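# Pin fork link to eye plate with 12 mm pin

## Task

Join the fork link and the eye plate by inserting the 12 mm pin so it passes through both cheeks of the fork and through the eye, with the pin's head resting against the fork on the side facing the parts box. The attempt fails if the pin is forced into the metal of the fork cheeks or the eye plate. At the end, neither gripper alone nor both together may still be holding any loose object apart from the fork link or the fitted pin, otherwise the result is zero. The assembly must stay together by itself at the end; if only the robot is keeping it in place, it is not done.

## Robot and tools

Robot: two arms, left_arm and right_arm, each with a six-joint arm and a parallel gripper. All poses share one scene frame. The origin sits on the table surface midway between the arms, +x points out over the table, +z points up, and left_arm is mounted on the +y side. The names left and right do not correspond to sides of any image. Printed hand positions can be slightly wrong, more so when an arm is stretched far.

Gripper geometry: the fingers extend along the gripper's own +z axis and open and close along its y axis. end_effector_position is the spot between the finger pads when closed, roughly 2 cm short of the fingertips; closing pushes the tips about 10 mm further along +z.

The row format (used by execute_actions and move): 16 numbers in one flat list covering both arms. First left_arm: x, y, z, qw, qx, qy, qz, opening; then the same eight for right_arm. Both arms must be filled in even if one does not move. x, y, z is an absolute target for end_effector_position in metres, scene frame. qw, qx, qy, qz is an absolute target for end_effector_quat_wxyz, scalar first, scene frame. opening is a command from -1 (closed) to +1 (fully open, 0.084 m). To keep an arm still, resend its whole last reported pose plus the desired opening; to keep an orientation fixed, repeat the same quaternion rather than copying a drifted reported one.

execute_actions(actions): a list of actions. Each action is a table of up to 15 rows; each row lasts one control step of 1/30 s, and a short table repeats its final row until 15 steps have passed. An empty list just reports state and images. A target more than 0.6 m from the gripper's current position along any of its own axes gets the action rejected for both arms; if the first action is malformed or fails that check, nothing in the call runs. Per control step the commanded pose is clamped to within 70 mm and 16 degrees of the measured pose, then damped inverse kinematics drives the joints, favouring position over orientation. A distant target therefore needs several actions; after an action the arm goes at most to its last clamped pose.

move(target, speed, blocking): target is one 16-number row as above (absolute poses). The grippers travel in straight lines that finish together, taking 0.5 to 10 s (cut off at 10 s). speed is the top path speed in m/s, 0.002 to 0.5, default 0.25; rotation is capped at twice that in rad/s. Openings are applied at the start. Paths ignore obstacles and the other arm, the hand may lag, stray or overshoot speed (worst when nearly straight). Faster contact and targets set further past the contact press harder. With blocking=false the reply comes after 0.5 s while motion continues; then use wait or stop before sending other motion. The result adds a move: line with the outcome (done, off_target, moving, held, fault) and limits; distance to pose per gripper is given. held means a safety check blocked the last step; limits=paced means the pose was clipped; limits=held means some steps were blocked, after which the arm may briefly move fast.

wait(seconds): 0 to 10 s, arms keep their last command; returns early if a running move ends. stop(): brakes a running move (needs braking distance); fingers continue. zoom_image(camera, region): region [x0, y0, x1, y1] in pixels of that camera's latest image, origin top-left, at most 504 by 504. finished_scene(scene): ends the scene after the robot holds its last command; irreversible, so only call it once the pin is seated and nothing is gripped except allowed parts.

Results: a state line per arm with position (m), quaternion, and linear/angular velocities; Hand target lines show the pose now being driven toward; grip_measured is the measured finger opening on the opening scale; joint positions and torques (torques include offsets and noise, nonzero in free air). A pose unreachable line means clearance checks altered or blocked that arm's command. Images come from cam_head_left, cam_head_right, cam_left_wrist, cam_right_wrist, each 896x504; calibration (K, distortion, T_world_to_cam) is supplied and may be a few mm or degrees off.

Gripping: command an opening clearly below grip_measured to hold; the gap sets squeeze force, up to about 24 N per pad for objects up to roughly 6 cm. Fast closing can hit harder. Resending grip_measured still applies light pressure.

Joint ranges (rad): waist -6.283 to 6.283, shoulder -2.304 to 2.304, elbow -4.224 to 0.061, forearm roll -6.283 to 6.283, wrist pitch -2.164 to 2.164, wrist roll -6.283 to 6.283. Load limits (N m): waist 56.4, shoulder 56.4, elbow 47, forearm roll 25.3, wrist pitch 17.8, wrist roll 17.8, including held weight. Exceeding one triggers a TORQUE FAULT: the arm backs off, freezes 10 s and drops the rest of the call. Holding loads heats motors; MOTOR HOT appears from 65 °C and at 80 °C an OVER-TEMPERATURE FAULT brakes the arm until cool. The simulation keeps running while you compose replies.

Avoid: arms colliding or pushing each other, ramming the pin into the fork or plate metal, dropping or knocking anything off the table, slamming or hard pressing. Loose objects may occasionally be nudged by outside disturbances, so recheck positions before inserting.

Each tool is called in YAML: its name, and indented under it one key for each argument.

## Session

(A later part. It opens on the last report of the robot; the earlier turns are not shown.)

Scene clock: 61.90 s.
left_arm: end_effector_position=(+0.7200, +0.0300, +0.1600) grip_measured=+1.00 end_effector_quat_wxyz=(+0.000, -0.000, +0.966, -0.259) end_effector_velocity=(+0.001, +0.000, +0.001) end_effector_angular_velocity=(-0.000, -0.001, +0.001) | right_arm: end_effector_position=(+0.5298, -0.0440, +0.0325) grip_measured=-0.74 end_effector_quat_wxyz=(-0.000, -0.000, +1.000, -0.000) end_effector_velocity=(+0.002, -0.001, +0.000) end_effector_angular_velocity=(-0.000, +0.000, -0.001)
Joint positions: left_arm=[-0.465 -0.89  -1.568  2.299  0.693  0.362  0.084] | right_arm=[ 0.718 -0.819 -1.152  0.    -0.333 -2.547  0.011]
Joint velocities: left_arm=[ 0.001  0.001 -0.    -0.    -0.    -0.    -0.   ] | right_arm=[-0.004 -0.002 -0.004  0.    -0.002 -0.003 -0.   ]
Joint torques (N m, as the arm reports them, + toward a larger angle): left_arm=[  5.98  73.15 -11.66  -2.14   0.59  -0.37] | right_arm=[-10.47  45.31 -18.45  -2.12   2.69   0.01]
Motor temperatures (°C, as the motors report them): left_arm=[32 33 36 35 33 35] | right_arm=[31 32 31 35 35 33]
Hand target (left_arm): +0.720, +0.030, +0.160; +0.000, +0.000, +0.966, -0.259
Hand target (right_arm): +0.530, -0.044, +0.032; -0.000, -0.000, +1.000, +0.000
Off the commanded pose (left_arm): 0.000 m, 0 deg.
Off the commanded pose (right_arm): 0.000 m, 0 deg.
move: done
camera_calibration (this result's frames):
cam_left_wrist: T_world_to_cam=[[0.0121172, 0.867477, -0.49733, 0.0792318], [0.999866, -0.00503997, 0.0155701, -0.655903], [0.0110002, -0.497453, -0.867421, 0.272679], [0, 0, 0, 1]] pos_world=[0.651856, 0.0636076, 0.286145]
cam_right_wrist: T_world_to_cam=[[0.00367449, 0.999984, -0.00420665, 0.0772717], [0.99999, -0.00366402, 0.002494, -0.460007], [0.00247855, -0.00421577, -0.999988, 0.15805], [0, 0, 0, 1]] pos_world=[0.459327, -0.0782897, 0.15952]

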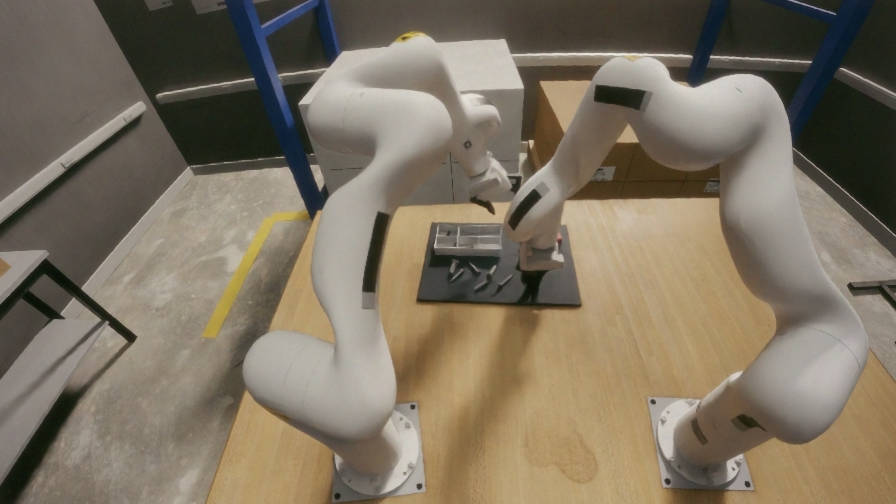

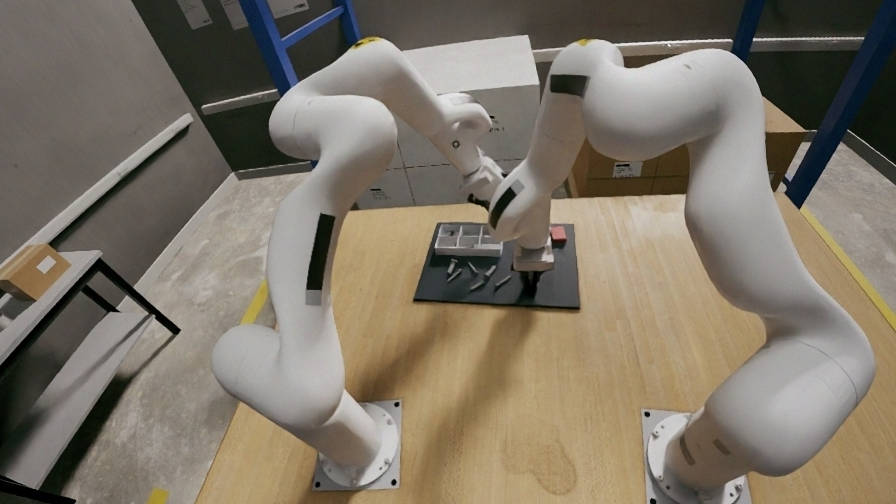

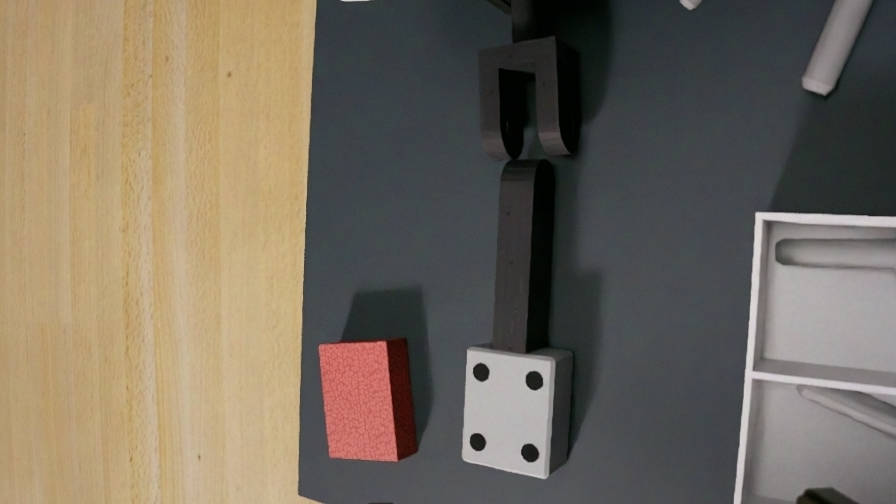

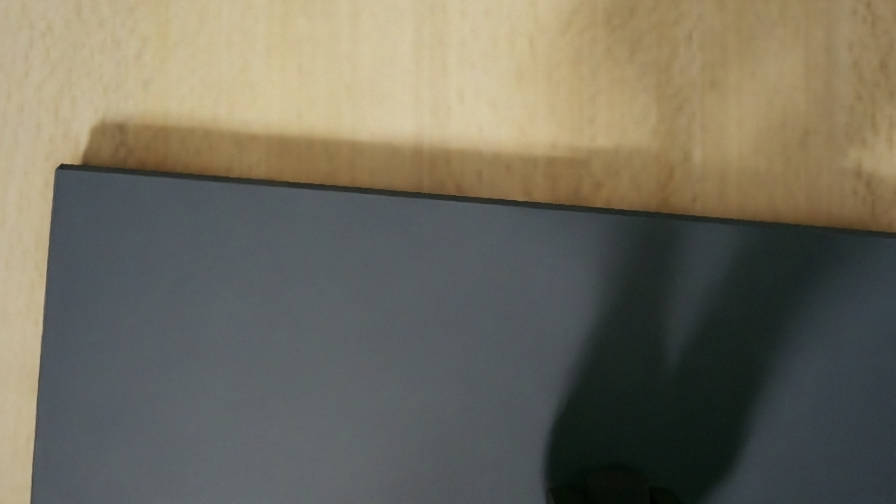

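move:
  target: [0.72,0.03,0.16,0,0,0.966,-0.259,1,0.505,-0.044,0.035,0,0,1,0,-1]
  speed: 0.05

move:
  target: [0.72,0.03,0.16,0,0,0.966,-0.259,1,0.505,-0.044,0.035,0,0,1,0,-0.3]

Scene clock: 66.73 s.
left_arm: end_effector_position=(+0.7200, +0.0300, +0.1600) grip_measured=+1.00 end_effector_quat_wxyz=(+0.000, +0.000, +0.966, -0.259) end_effector_velocity=(+0.000, -0.000, +0.001) end_effector_angular_velocity=(-0.001, -0.001, -0.000) | right_arm: end_effector_position=(+0.5053, -0.0440, +0.0351) grip_measured=-0.74 end_effector_quat_wxyz=(+0.000, +0.000, +1.000, +0.000) end_effector_velocity=(-0.002, +0.000, +0.001) end_effector_angular_velocity=(-0.000, -0.000, +0.001)
Joint positions: left_arm=[-0.465 -0.89  -1.568  2.299  0.693  0.361  0.084] | right_arm=[ 0.743 -0.782 -1.087 -0.    -0.305 -2.521  0.011]
Joint velocities: left_arm=[-0.     0.001 -0.    -0.     0.001 -0.     0.   ] | right_arm=[ 0.003  0.004  0.006 -0.001  0.002  0.003 -0.   ]
Joint torques (N m, as the arm reports them, + toward a larger angle): left_arm=[  6.55  72.92 -11.77  -2.16   0.63  -0.23] | right_arm=[ -3.53  36.3  -12.97  -1.41   0.34  -0.48]
Motor temperatures (°C, as the motors report them): left_arm=[32 33 36 35 33 35] | right_arm=[31 32 31 35 35 33]
Hand target (left_arm): +0.720, +0.030, +0.160; +0.000, +0.000, +0.966, -0.259
Hand target (right_arm): +0.505, -0.044, +0.035; +0.000, +0.000, +1.000, -0.000
Off the commanded pose (left_arm): 0.000 m, 0 deg.
Off the commanded pose (right_arm): 0.000 m, 0 deg.
move: done
camera_calibration (this result's frames):
cam_left_wrist: T_world_to_cam=[[0.0121169, 0.867483, -0.497318, 0.0792281], [0.999866, -0.00504615, 0.0155591, -0.655902], [0.0109878, -0.49744, -0.867429, 0.272688], [0, 0, 0, 1]] pos_world=[0.651859, 0.0636071, 0.286144]
cam_right_wrist: T_world_to_cam=[[0.00376006, 0.999984, -0.00418916, 0.0773689], [0.999989, -0.00374873, 0.00270842, -0.435516], [0.00269268, -0.0041993, -0.999988, 0.160618], [0, 0, 0, 1]] pos_world=[0.434788, -0.0783258, 0.16212]

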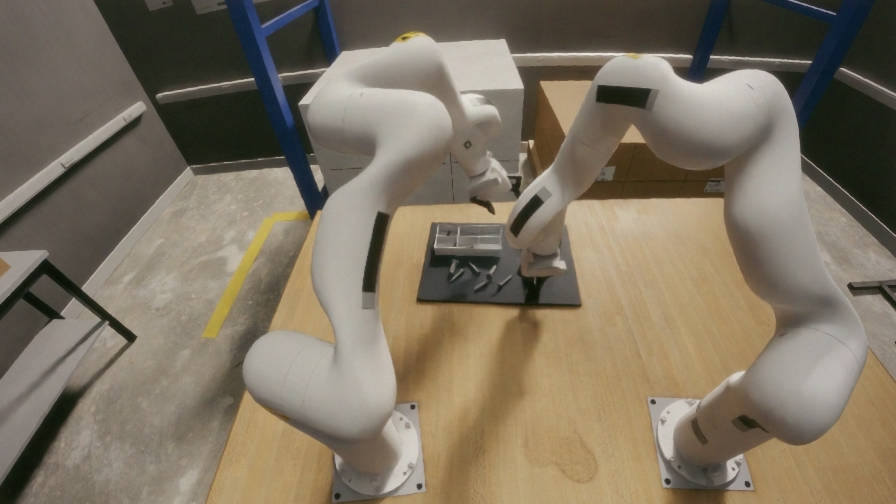

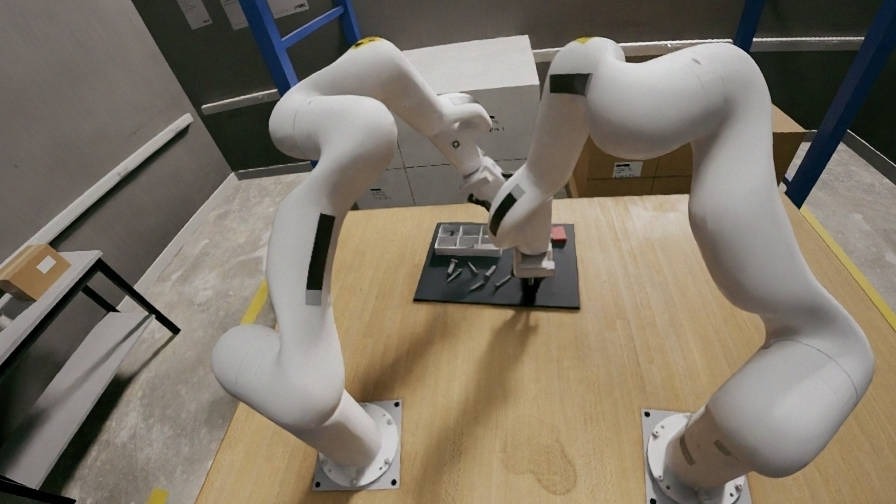

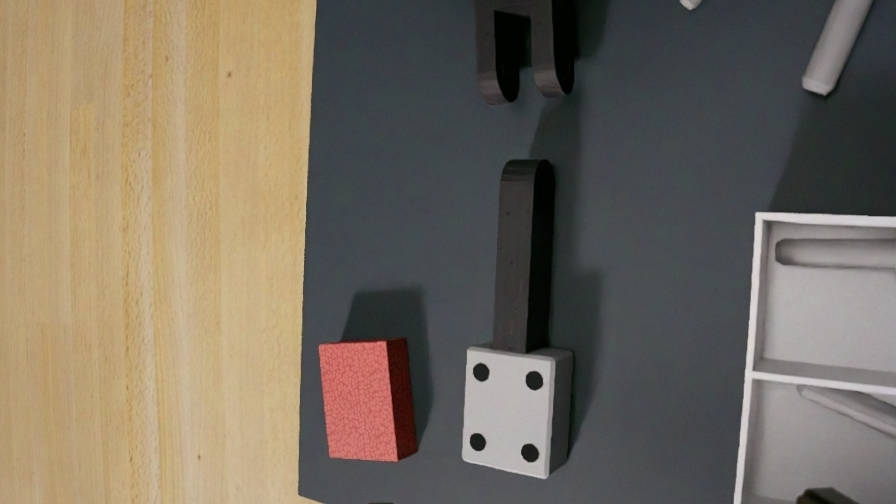

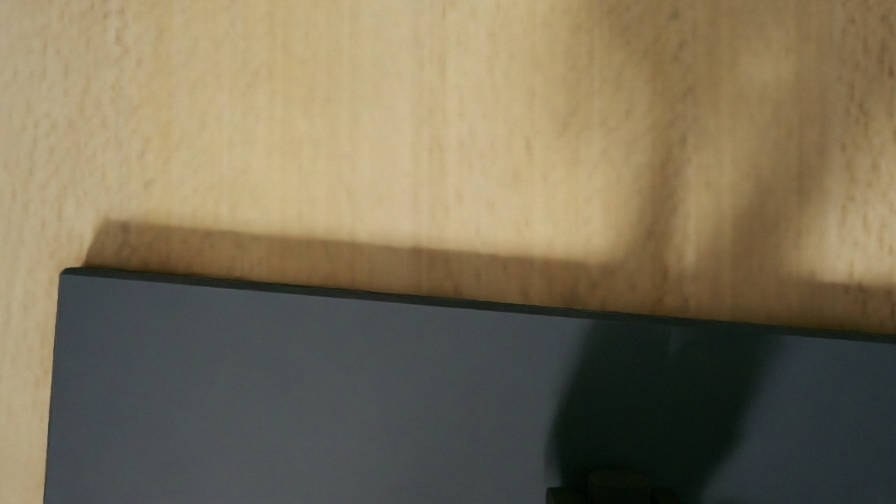

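Scene clock: 67.43 s.
left_arm: end_effector_position=(+0.7200, +0.0300, +0.1600) grip_measured=+1.00 end_effector_quat_wxyz=(+0.000, -0.000, +0.966, -0.259) end_effector_velocity=(-0.000, -0.000, -0.001) end_effector_angular_velocity=(+0.000, +0.001, -0.000) | right_arm: end_effector_position=(+0.5050, -0.0440, +0.0350) grip_measured=-0.32 end_effector_quat_wxyz=(+0.000, +0.000, +1.000, +0.000) end_effector_velocity=(-0.000, -0.000, -0.000) end_effector_angular_velocity=(-0.000, +0.000, -0.001)
Joint positions: left_arm=[-0.465 -0.89  -1.568  2.299  0.693  0.361  0.084] | right_arm=[ 0.744 -0.781 -1.086  0.    -0.305 -2.521  0.03 ]
Joint velocities: left_arm=[-0.001 -0.002 -0.    -0.    -0.     0.     0.   ] | right_arm=[-0.001 -0.     0.     0.     0.     0.     0.   ]
Joint torques (N m, as the arm reports them, + toward a larger angle): left_arm=[  5.96  72.39 -11.77  -1.95   0.7   -0.31] | right_arm=[ -0.28  39.51 -10.63  -1.23   0.31  -0.27]
Motor temperatures (°C, as the motors report them): left_arm=[32 33 36 35 33 35] | right_arm=[31 32 31 35 35 33]
Hand target (left_arm): +0.720, +0.030, +0.160; +0.000, -0.000, +0.966, -0.259
Hand target (right_arm): +0.505, -0.044, +0.035; +0.000, +0.000, +1.000, -0.000
Off the commanded pose (left_arm): 0.000 m, 0 deg.
Off the commanded pose (right_arm): 0.000 m, 0 deg.
move: done
camera_calibration (this result's frames):
cam_left_wrist: T_world_to_cam=[[0.0121168, 0.867484, -0.497318, 0.0792281], [0.999866, -0.00504603, 0.0155591, -0.655903], [0.0109878, -0.49744, -0.867429, 0.272688], [0, 0, 0, 1]] pos_world=[0.651859, 0.0636072, 0.286144]
cam_right_wrist: T_world_to_cam=[[0.00370309, 0.999984, -0.00420016, 0.0773773], [0.99999, -0.00369221, 0.00259342, -0.435245], [0.00257787, -0.00420972, -0.999988, 0.16061], [0, 0, 0, 1]] pos_world=[0.43454, -0.078307, 0.162062]

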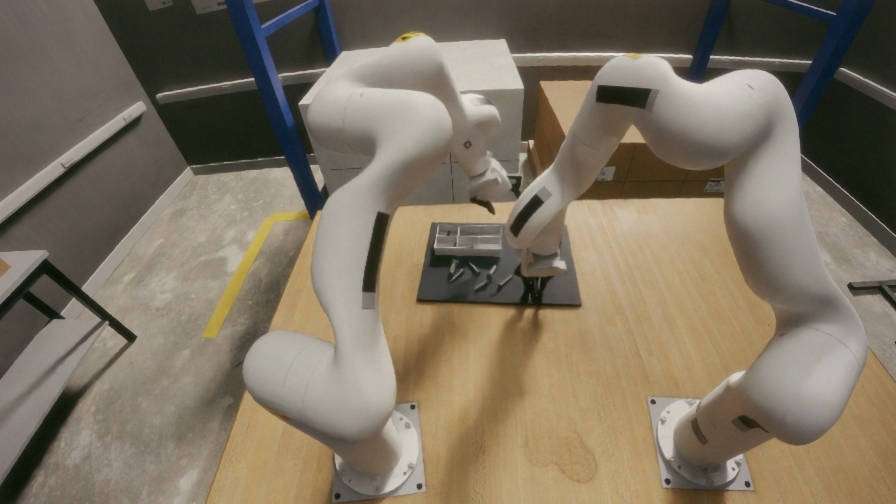

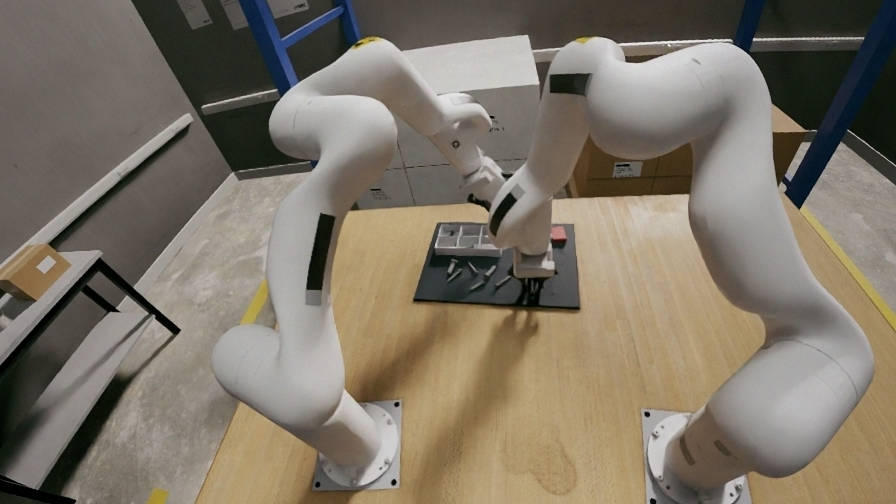

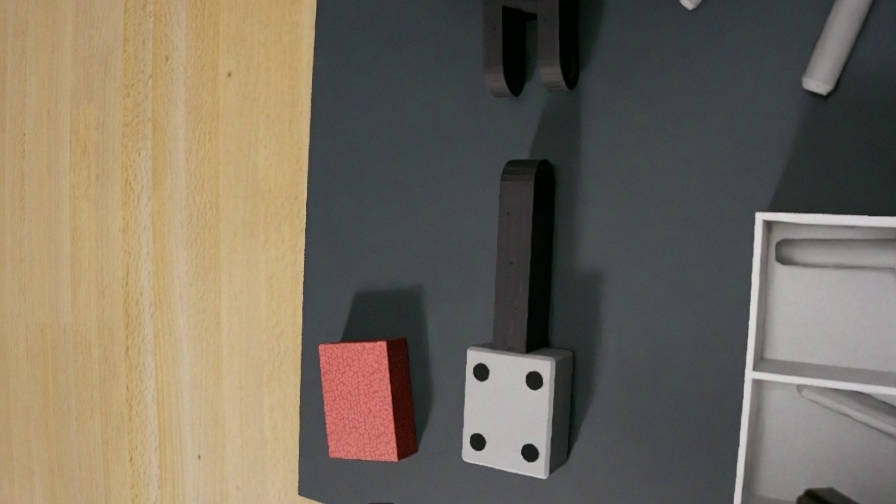

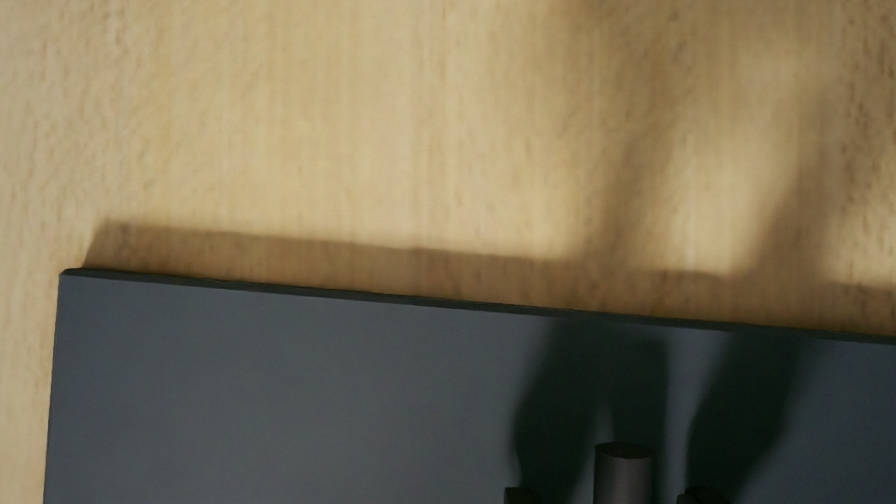

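move:
  target: [0.66,0.13,0.09,0,0,0.866,-0.5,1,0.495,-0.044,0.041,0,0,1,0,-0.3]
  speed: 0.15

move:
  target: [0.66,0.13,0.09,0,0,0.866,-0.5,1,0.495,-0.044,0.041,0,0,1,0,-1]

move:
  target: [0.66,0.13,0.09,0,0,0.866,-0.5,1,0.525,-0.0475,0.042,0,0,1,0,-1]
  speed: 0.04

zoom_image:
  camera: "cam_left_wrist"
  region: [350, 120, 600, 400]

Scene clock: 73.17 s.
left_arm: end_effector_position=(+0.6608, +0.1293, +0.0915) grip_measured=+0.99 end_effector_quat_wxyz=(+0.000, +0.001, +0.866, -0.500) end_effector_velocity=(-0.002, +0.002, -0.003) end_effector_angular_velocity=(-0.005, +0.003, +0.001) | right_arm: end_effector_position=(+0.4950, -0.0440, +0.0410) grip_measured=-0.32 end_effector_quat_wxyz=(+0.000, +0.000, +1.000, -0.000) end_effector_velocity=(+0.000, -0.000, -0.000) end_effector_angular_velocity=(-0.000, -0.000, -0.001)
Joint positions: left_arm=[-0.19  -0.995 -1.295  1.711  1.065  1.228  0.084] | right_arm=[ 0.754 -0.756 -1.058 -0.    -0.302 -2.51   0.03 ]
Joint velocities: left_arm=[ 0.005 -0.006  0.003 -0.001  0.005  0.007 -0.   ] | right_arm=[-0.001 -0.    -0.001 -0.001 -0.     0.001 -0.   ]
Joint torques (N m, as the arm reports them, + toward a larger angle): left_arm=[ 9.43 52.16 -3.59  0.86 -1.44 -0.1 ] | right_arm=[ 0.12 38.96 -9.53 -1.28  0.45 -0.03]
Motor temperatures (°C, as the motors report them): left_arm=[32 33 36 35 33 35] | right_arm=[31 32 31 35 35 33]
Hand target (left_arm): +0.660, +0.130, +0.090; -0.000, +0.000, +0.866, -0.500
Hand target (right_arm): +0.495, -0.044, +0.041; +0.000, +0.000, +1.000, -0.000
Off the commanded pose (left_arm): 0.002 m, 0 deg.
Off the commanded pose (right_arm): 0.000 m, 0 deg.
move: done
camera_calibration (this result's frames):
cam_left_wrist: T_world_to_cam=[[0.0135482, 0.501896, -0.864822, 0.0397242], [0.999854, 0.00218976, 0.0169344, -0.596157], [0.0103931, -0.864925, -0.501793, 0.277758], [0, 0, 0, 1]] pos_world=[0.592645, 0.221608, 0.183827]
cam_right_wrist: T_world_to_cam=[[0.00370742, 0.999984, -0.00423431, 0.0774427], [0.99999, -0.00369648, 0.00258908, -0.425286], [0.00257339, -0.00424387, -0.999988, 0.166648], [0, 0, 0, 1]] pos_world=[0.424566, -0.0783063, 0.168075]

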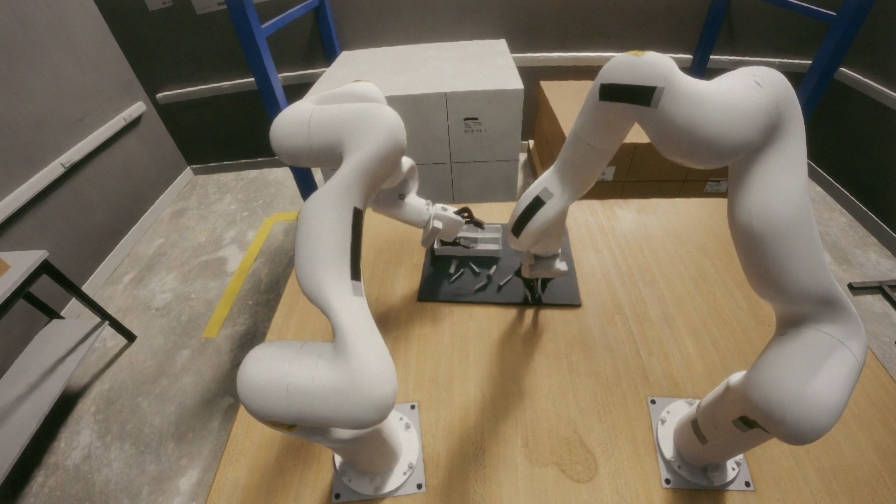

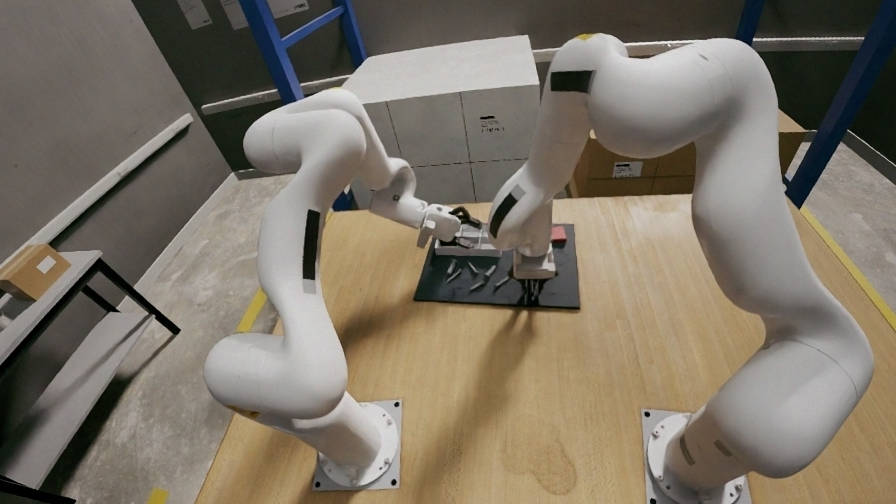

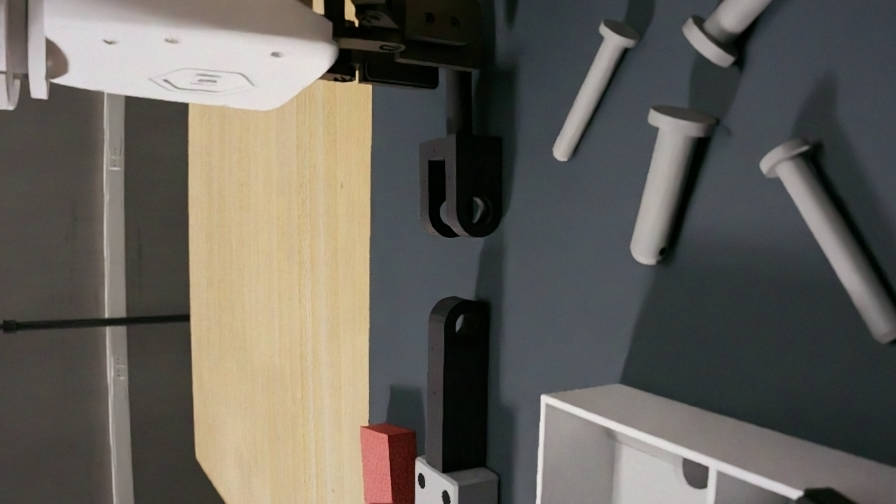

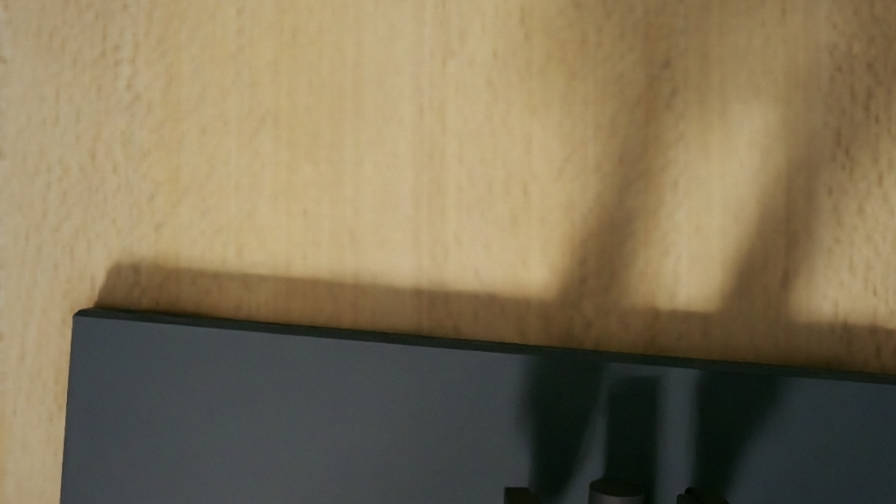

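Scene clock: 73.87 s.
left_arm: end_effector_position=(+0.6600, +0.1297, +0.0907) grip_measured=+0.99 end_effector_quat_wxyz=(-0.000, +0.000, +0.865, -0.501) end_effector_velocity=(-0.001, +0.001, +0.000) end_effector_angular_velocity=(-0.003, +0.001, +0.001) | right_arm: end_effector_position=(+0.4950, -0.0440, +0.0410) grip_measured=-0.76 end_effector_quat_wxyz=(+0.000, -0.000, +1.000, +0.000) end_effector_velocity=(-0.000, +0.000, +0.000) end_effector_angular_velocity=(+0.000, -0.000, -0.001)
Joint positions: left_arm=[-0.189 -0.996 -1.293  1.71   1.066  1.23   0.084] | right_arm=[ 0.754 -0.756 -1.058  0.    -0.302 -2.51   0.011]
Joint velocities: left_arm=[ 0.002 -0.     0.001 -0.     0.003  0.001 -0.   ] | right_arm=[ 0.     0.     0.    -0.     0.     0.001  0.   ]
Joint torques (N m, as the arm reports them, + toward a larger angle): left_arm=[10.99 46.88 -1.61  1.4  -2.71 -0.08] | right_arm=[ -0.59  38.12 -10.24  -1.27   0.49  -0.36]
Motor temperatures (°C, as the motors report them): left_arm=[32 33 36 35 33 35] | right_arm=[31 32 31 35 35 33]
Hand target (left_arm): +0.660, +0.130, +0.090; -0.000, -0.000, +0.866, -0.500
Hand target (right_arm): +0.495, -0.044, +0.041; +0.000, +0.000, +1.000, -0.000
Off the commanded pose (left_arm): 0.001 m, 0 deg.
Off the commanded pose (right_arm): 0.000 m, 0 deg.
move: done
camera_calibration (this result's frames):
cam_left_wrist: T_world_to_cam=[[0.0125311, 0.50092, -0.865403, 0.0397096], [0.999866, 0.00281303, 0.0161064, -0.595431], [0.0105024, -0.865489, -0.500818, 0.277638], [0, 0, 0, 1]] pos_world=[0.591938, 0.222077, 0.183001]
cam_right_wrist: T_world_to_cam=[[0.00370045, 0.999984, -0.00416576, 0.0774281], [0.99999, -0.00368948, 0.00263726, -0.425275], [0.00262185, -0.00417547, -0.999988, 0.166619], [0, 0, 0, 1]] pos_world=[0.424547, -0.0783002, 0.168061]

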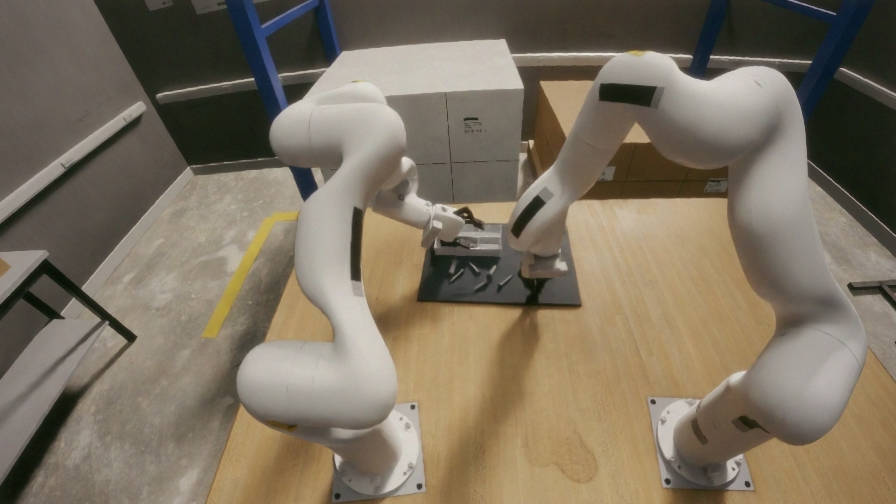

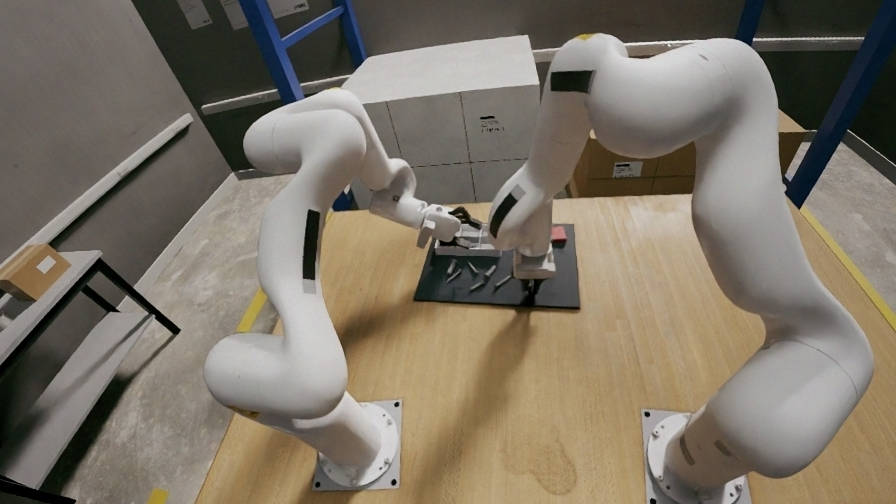

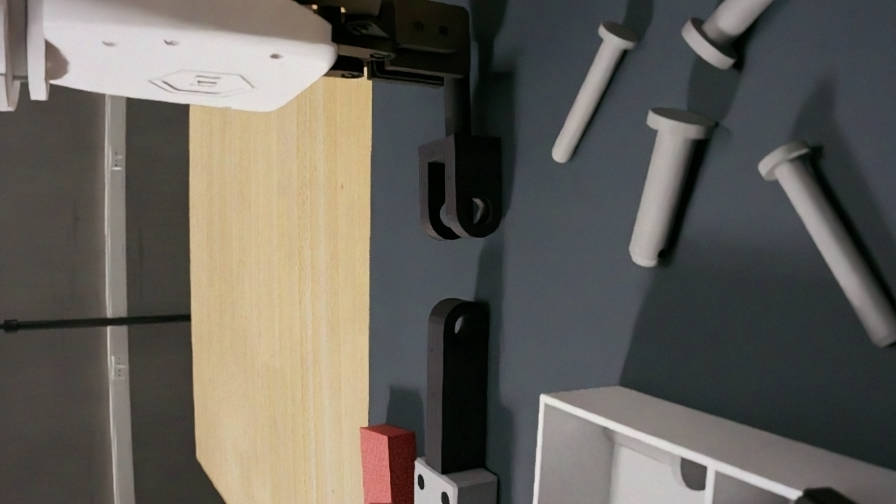

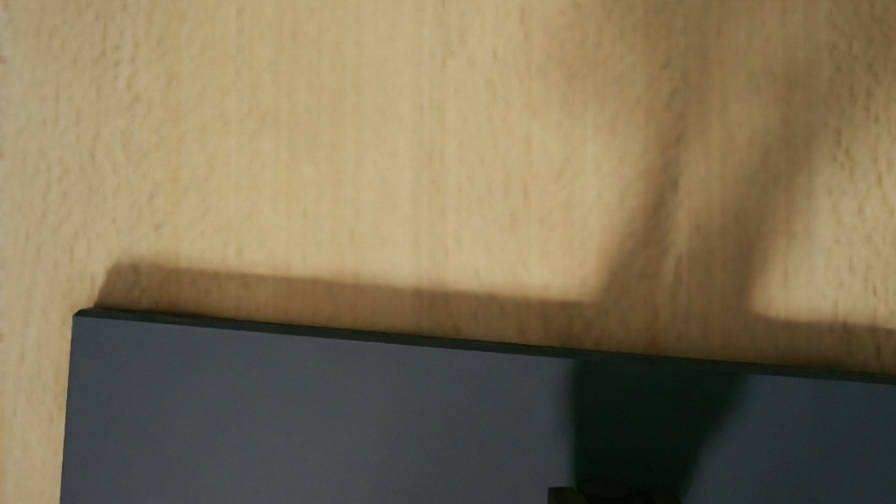

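Scene clock: 74.97 s.
left_arm: end_effector_position=(+0.6598, +0.1297, +0.0906) grip_measured=+0.99 end_effector_quat_wxyz=(-0.000, +0.000, +0.865, -0.501) end_effector_velocity=(+0.000, -0.000, +0.001) end_effector_angular_velocity=(-0.001, -0.000, -0.000) | right_arm: end_effector_position=(+0.5239, -0.0478, +0.0416) grip_measured=-0.76 end_effector_quat_wxyz=(-0.001, -0.000, +1.000, -0.001) end_effector_velocity=(+0.002, -0.001, -0.000) end_effector_angular_velocity=(-0.001, +0.003, -0.002)
Joint positions: left_arm=[-0.189 -0.996 -1.293  1.71   1.067  1.23   0.084] | right_arm=[ 0.718 -0.79  -1.127  0.    -0.34  -2.547  0.011]
Joint velocities: left_arm=[ 0.     0.001  0.    -0.     0.001  0.    -0.   ] | right_arm=[-0.003 -0.003 -0.006  0.001 -0.006 -0.003  0.   ]
Joint torques (N m, as the arm reports them, + toward a larger angle): left_arm=[10.45 45.27 -2.15  1.22 -2.85  0.01] | right_arm=[ -1.91  38.65 -13.28  -0.85   1.51  -0.23]
Motor temperatures (°C, as the motors report them): left_arm=[32 33 36 35 33 35] | right_arm=[31 32 31 35 35 33]
Hand target (left_arm): +0.660, +0.130, +0.090; +0.000, -0.000, +0.866, -0.500
Hand target (right_arm): +0.525, -0.047, +0.042; -0.000, -0.000, +1.000, +0.000
Off the commanded pose (left_arm): 0.001 m, 0 deg.
Off the commanded pose (right_arm): 0.001 m, 0 deg.
move: done
camera_calibration (this result's frames):
cam_left_wrist: T_world_to_cam=[[0.0121669, 0.500365, -0.865729, 0.0399726], [0.999876, 0.00259437, 0.0155517, -0.595107], [0.0100275, -0.86581, -0.500272, 0.277874], [0, 0, 0, 1]] pos_world=[0.59176, 0.222129, 0.182873]
cam_right_wrist: T_world_to_cam=[[0.00327098, 0.99998, -0.00549045, 0.081392], [0.999995, -0.00326849, 0.000462626, -0.454048], [0.000444671, -0.00549193, -0.999985, 0.168196], [0, 0, 0, 1]] pos_world=[0.453704, -0.0819506, 0.168851]

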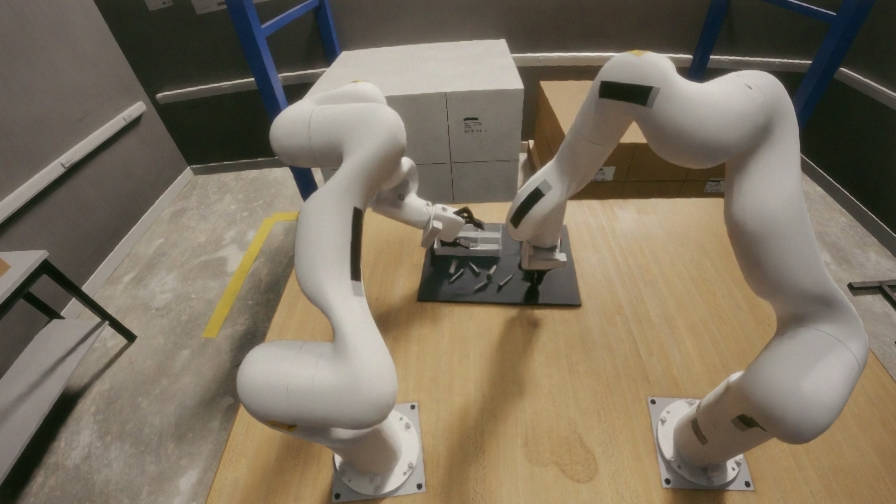

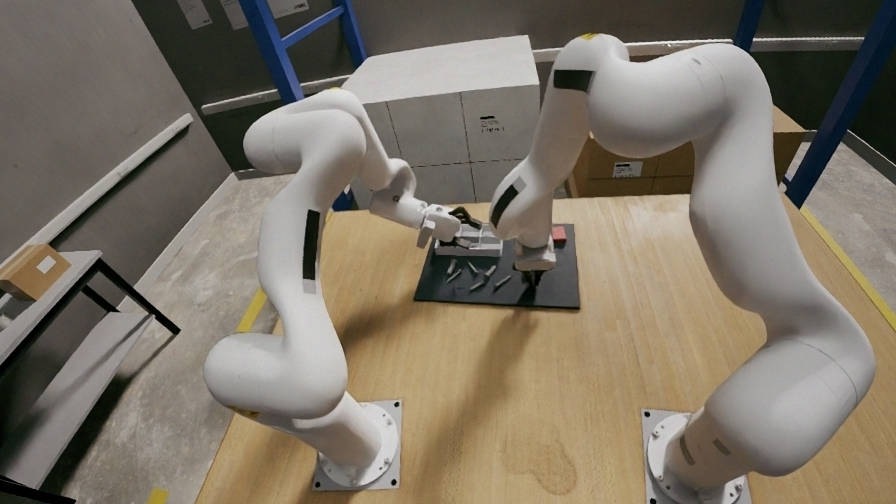

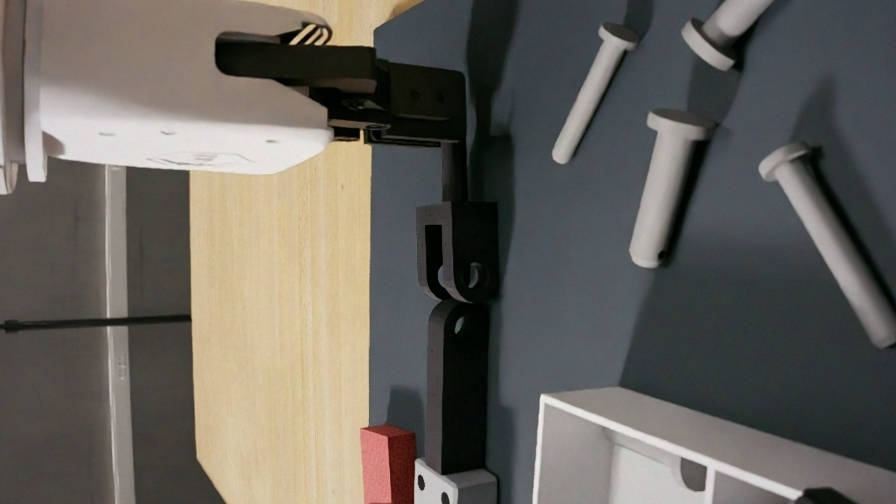

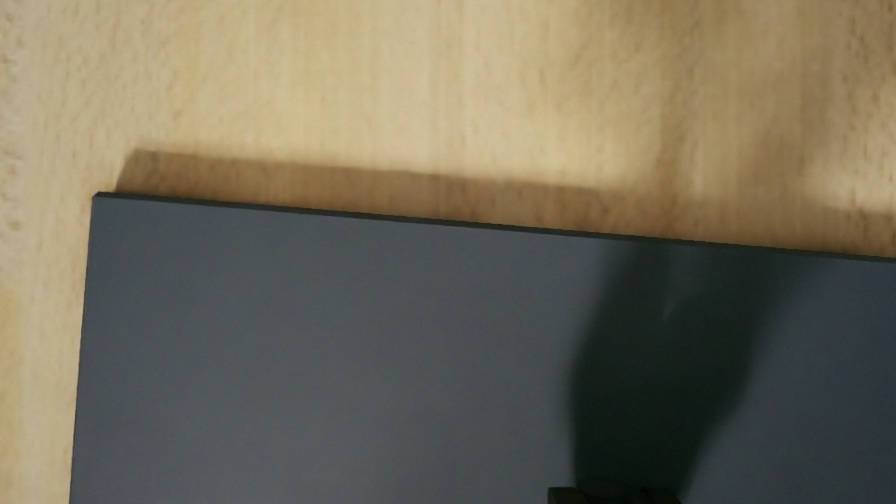

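Region (350, 120, 600, 400) of cam_left_wrist's 896x504 image, scaled by 1.800, with more detail than that image has; it fills the left 450 columns of this view, and the rest is white.

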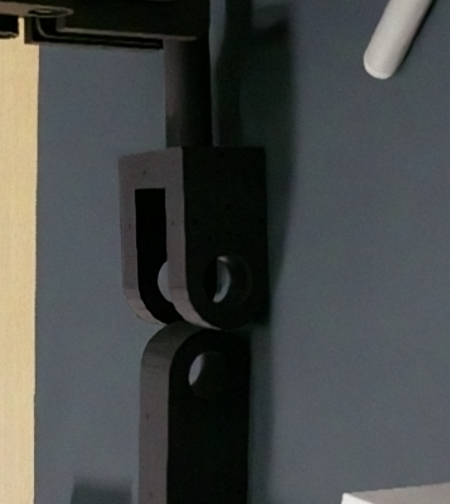

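move:
  target: [0.66,0.13,0.09,0,0,0.866,-0.5,1,0.545,-0.0475,0.042,0,0,1,0,-1]
  speed: 0.02

zoom_image:
  camera: "cam_left_wrist"
  region: [350, 120, 600, 400]

Scene clock: 78.00 s.
left_arm: end_effector_position=(+0.6598, +0.1296, +0.0906) grip_measured=+0.99 end_effector_quat_wxyz=(-0.000, +0.000, +0.865, -0.501) end_effector_velocity=(+0.000, +0.000, +0.000) end_effector_angular_velocity=(-0.001, -0.001, -0.001) | right_arm: end_effector_position=(+0.5448, -0.0474, +0.0423) grip_measured=-1.00 end_effector_quat_wxyz=(-0.000, -0.000, +1.000, -0.000) end_effector_velocity=(+0.000, -0.001, -0.002) end_effector_angular_velocity=(-0.002, +0.003, +0.001)
Joint positions: left_arm=[-0.189 -0.996 -1.293  1.71   1.067  1.23   0.084] | right_arm=[ 0.699 -0.817 -1.182  0.    -0.366 -2.566  0.   ]
Joint velocities: left_arm=[0.    0.001 0.    0.001 0.001 0.    0.   ] | right_arm=[-0.001 -0.004 -0.002  0.    -0.001 -0.002  0.   ]
Joint torques (N m, as the arm reports them, + toward a larger angle): left_arm=[10.82 44.71 -1.65  1.33 -2.83 -0.06] | right_arm=[-5.59 24.18 -8.23 -1.87  2.24 -0.1 ]
Motor temperatures (°C, as the motors report them): left_arm=[32 33 36 35 33 35] | right_arm=[31 32 31 35 35 33]
Hand target (left_arm): +0.660, +0.130, +0.090; +0.000, -0.000, +0.866, -0.500
Hand target (right_arm): +0.545, -0.047, +0.042; -0.000, -0.000, +1.000, +0.000
Off the commanded pose (left_arm): 0.001 m, 0 deg.
Off the commanded pose (right_arm): 0.000 m, 0 deg.
move: done
camera_calibration (this result's frames):
cam_left_wrist: T_world_to_cam=[[0.0121542, 0.500334, -0.865747, 0.0399871], [0.999876, 0.0025689, 0.0155219, -0.595084], [0.00999015, -0.865829, -0.500241, 0.277881], [0, 0, 0, 1]] pos_world=[0.591748, 0.22212, 0.182863]
cam_right_wrist: T_world_to_cam=[[0.00358064, 0.999984, -0.00432584, 0.0807039], [0.999991, -0.00357117, 0.00219488, -0.475027], [0.0021794, -0.00433366, -0.999988, 0.168023], [0, 0, 0, 1]] pos_world=[0.474368, -0.0816709, 0.169412]

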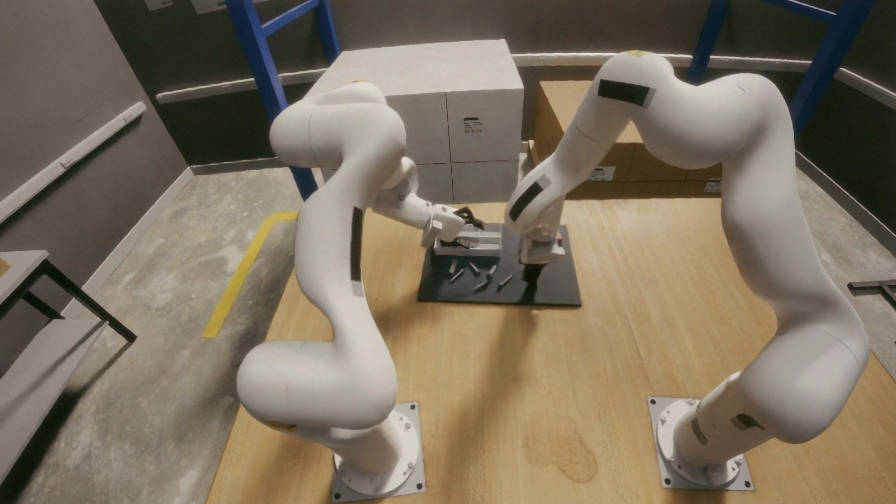

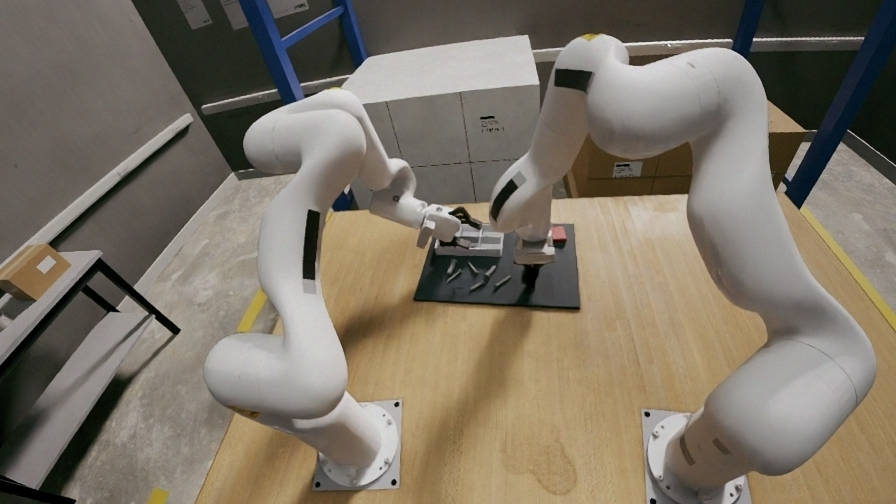

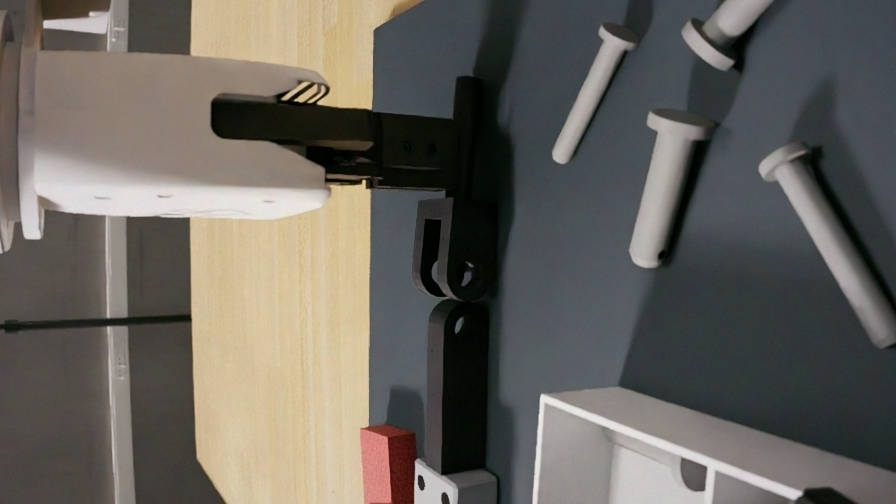

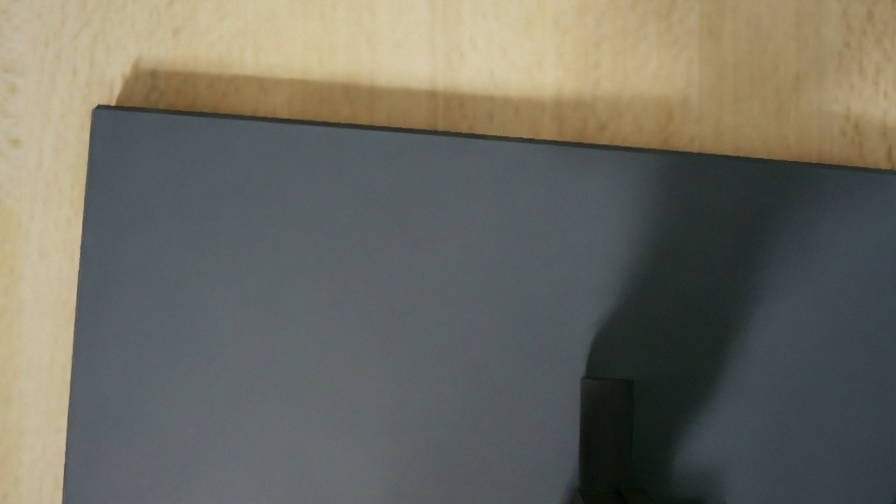

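Region (350, 120, 600, 400) of cam_left_wrist's 896x504 image, scaled by 1.800, with more detail than that image has; it fills the left 450 columns of this view, and the rest is white.

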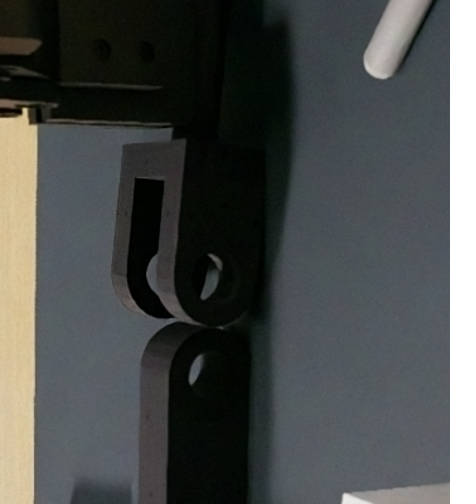

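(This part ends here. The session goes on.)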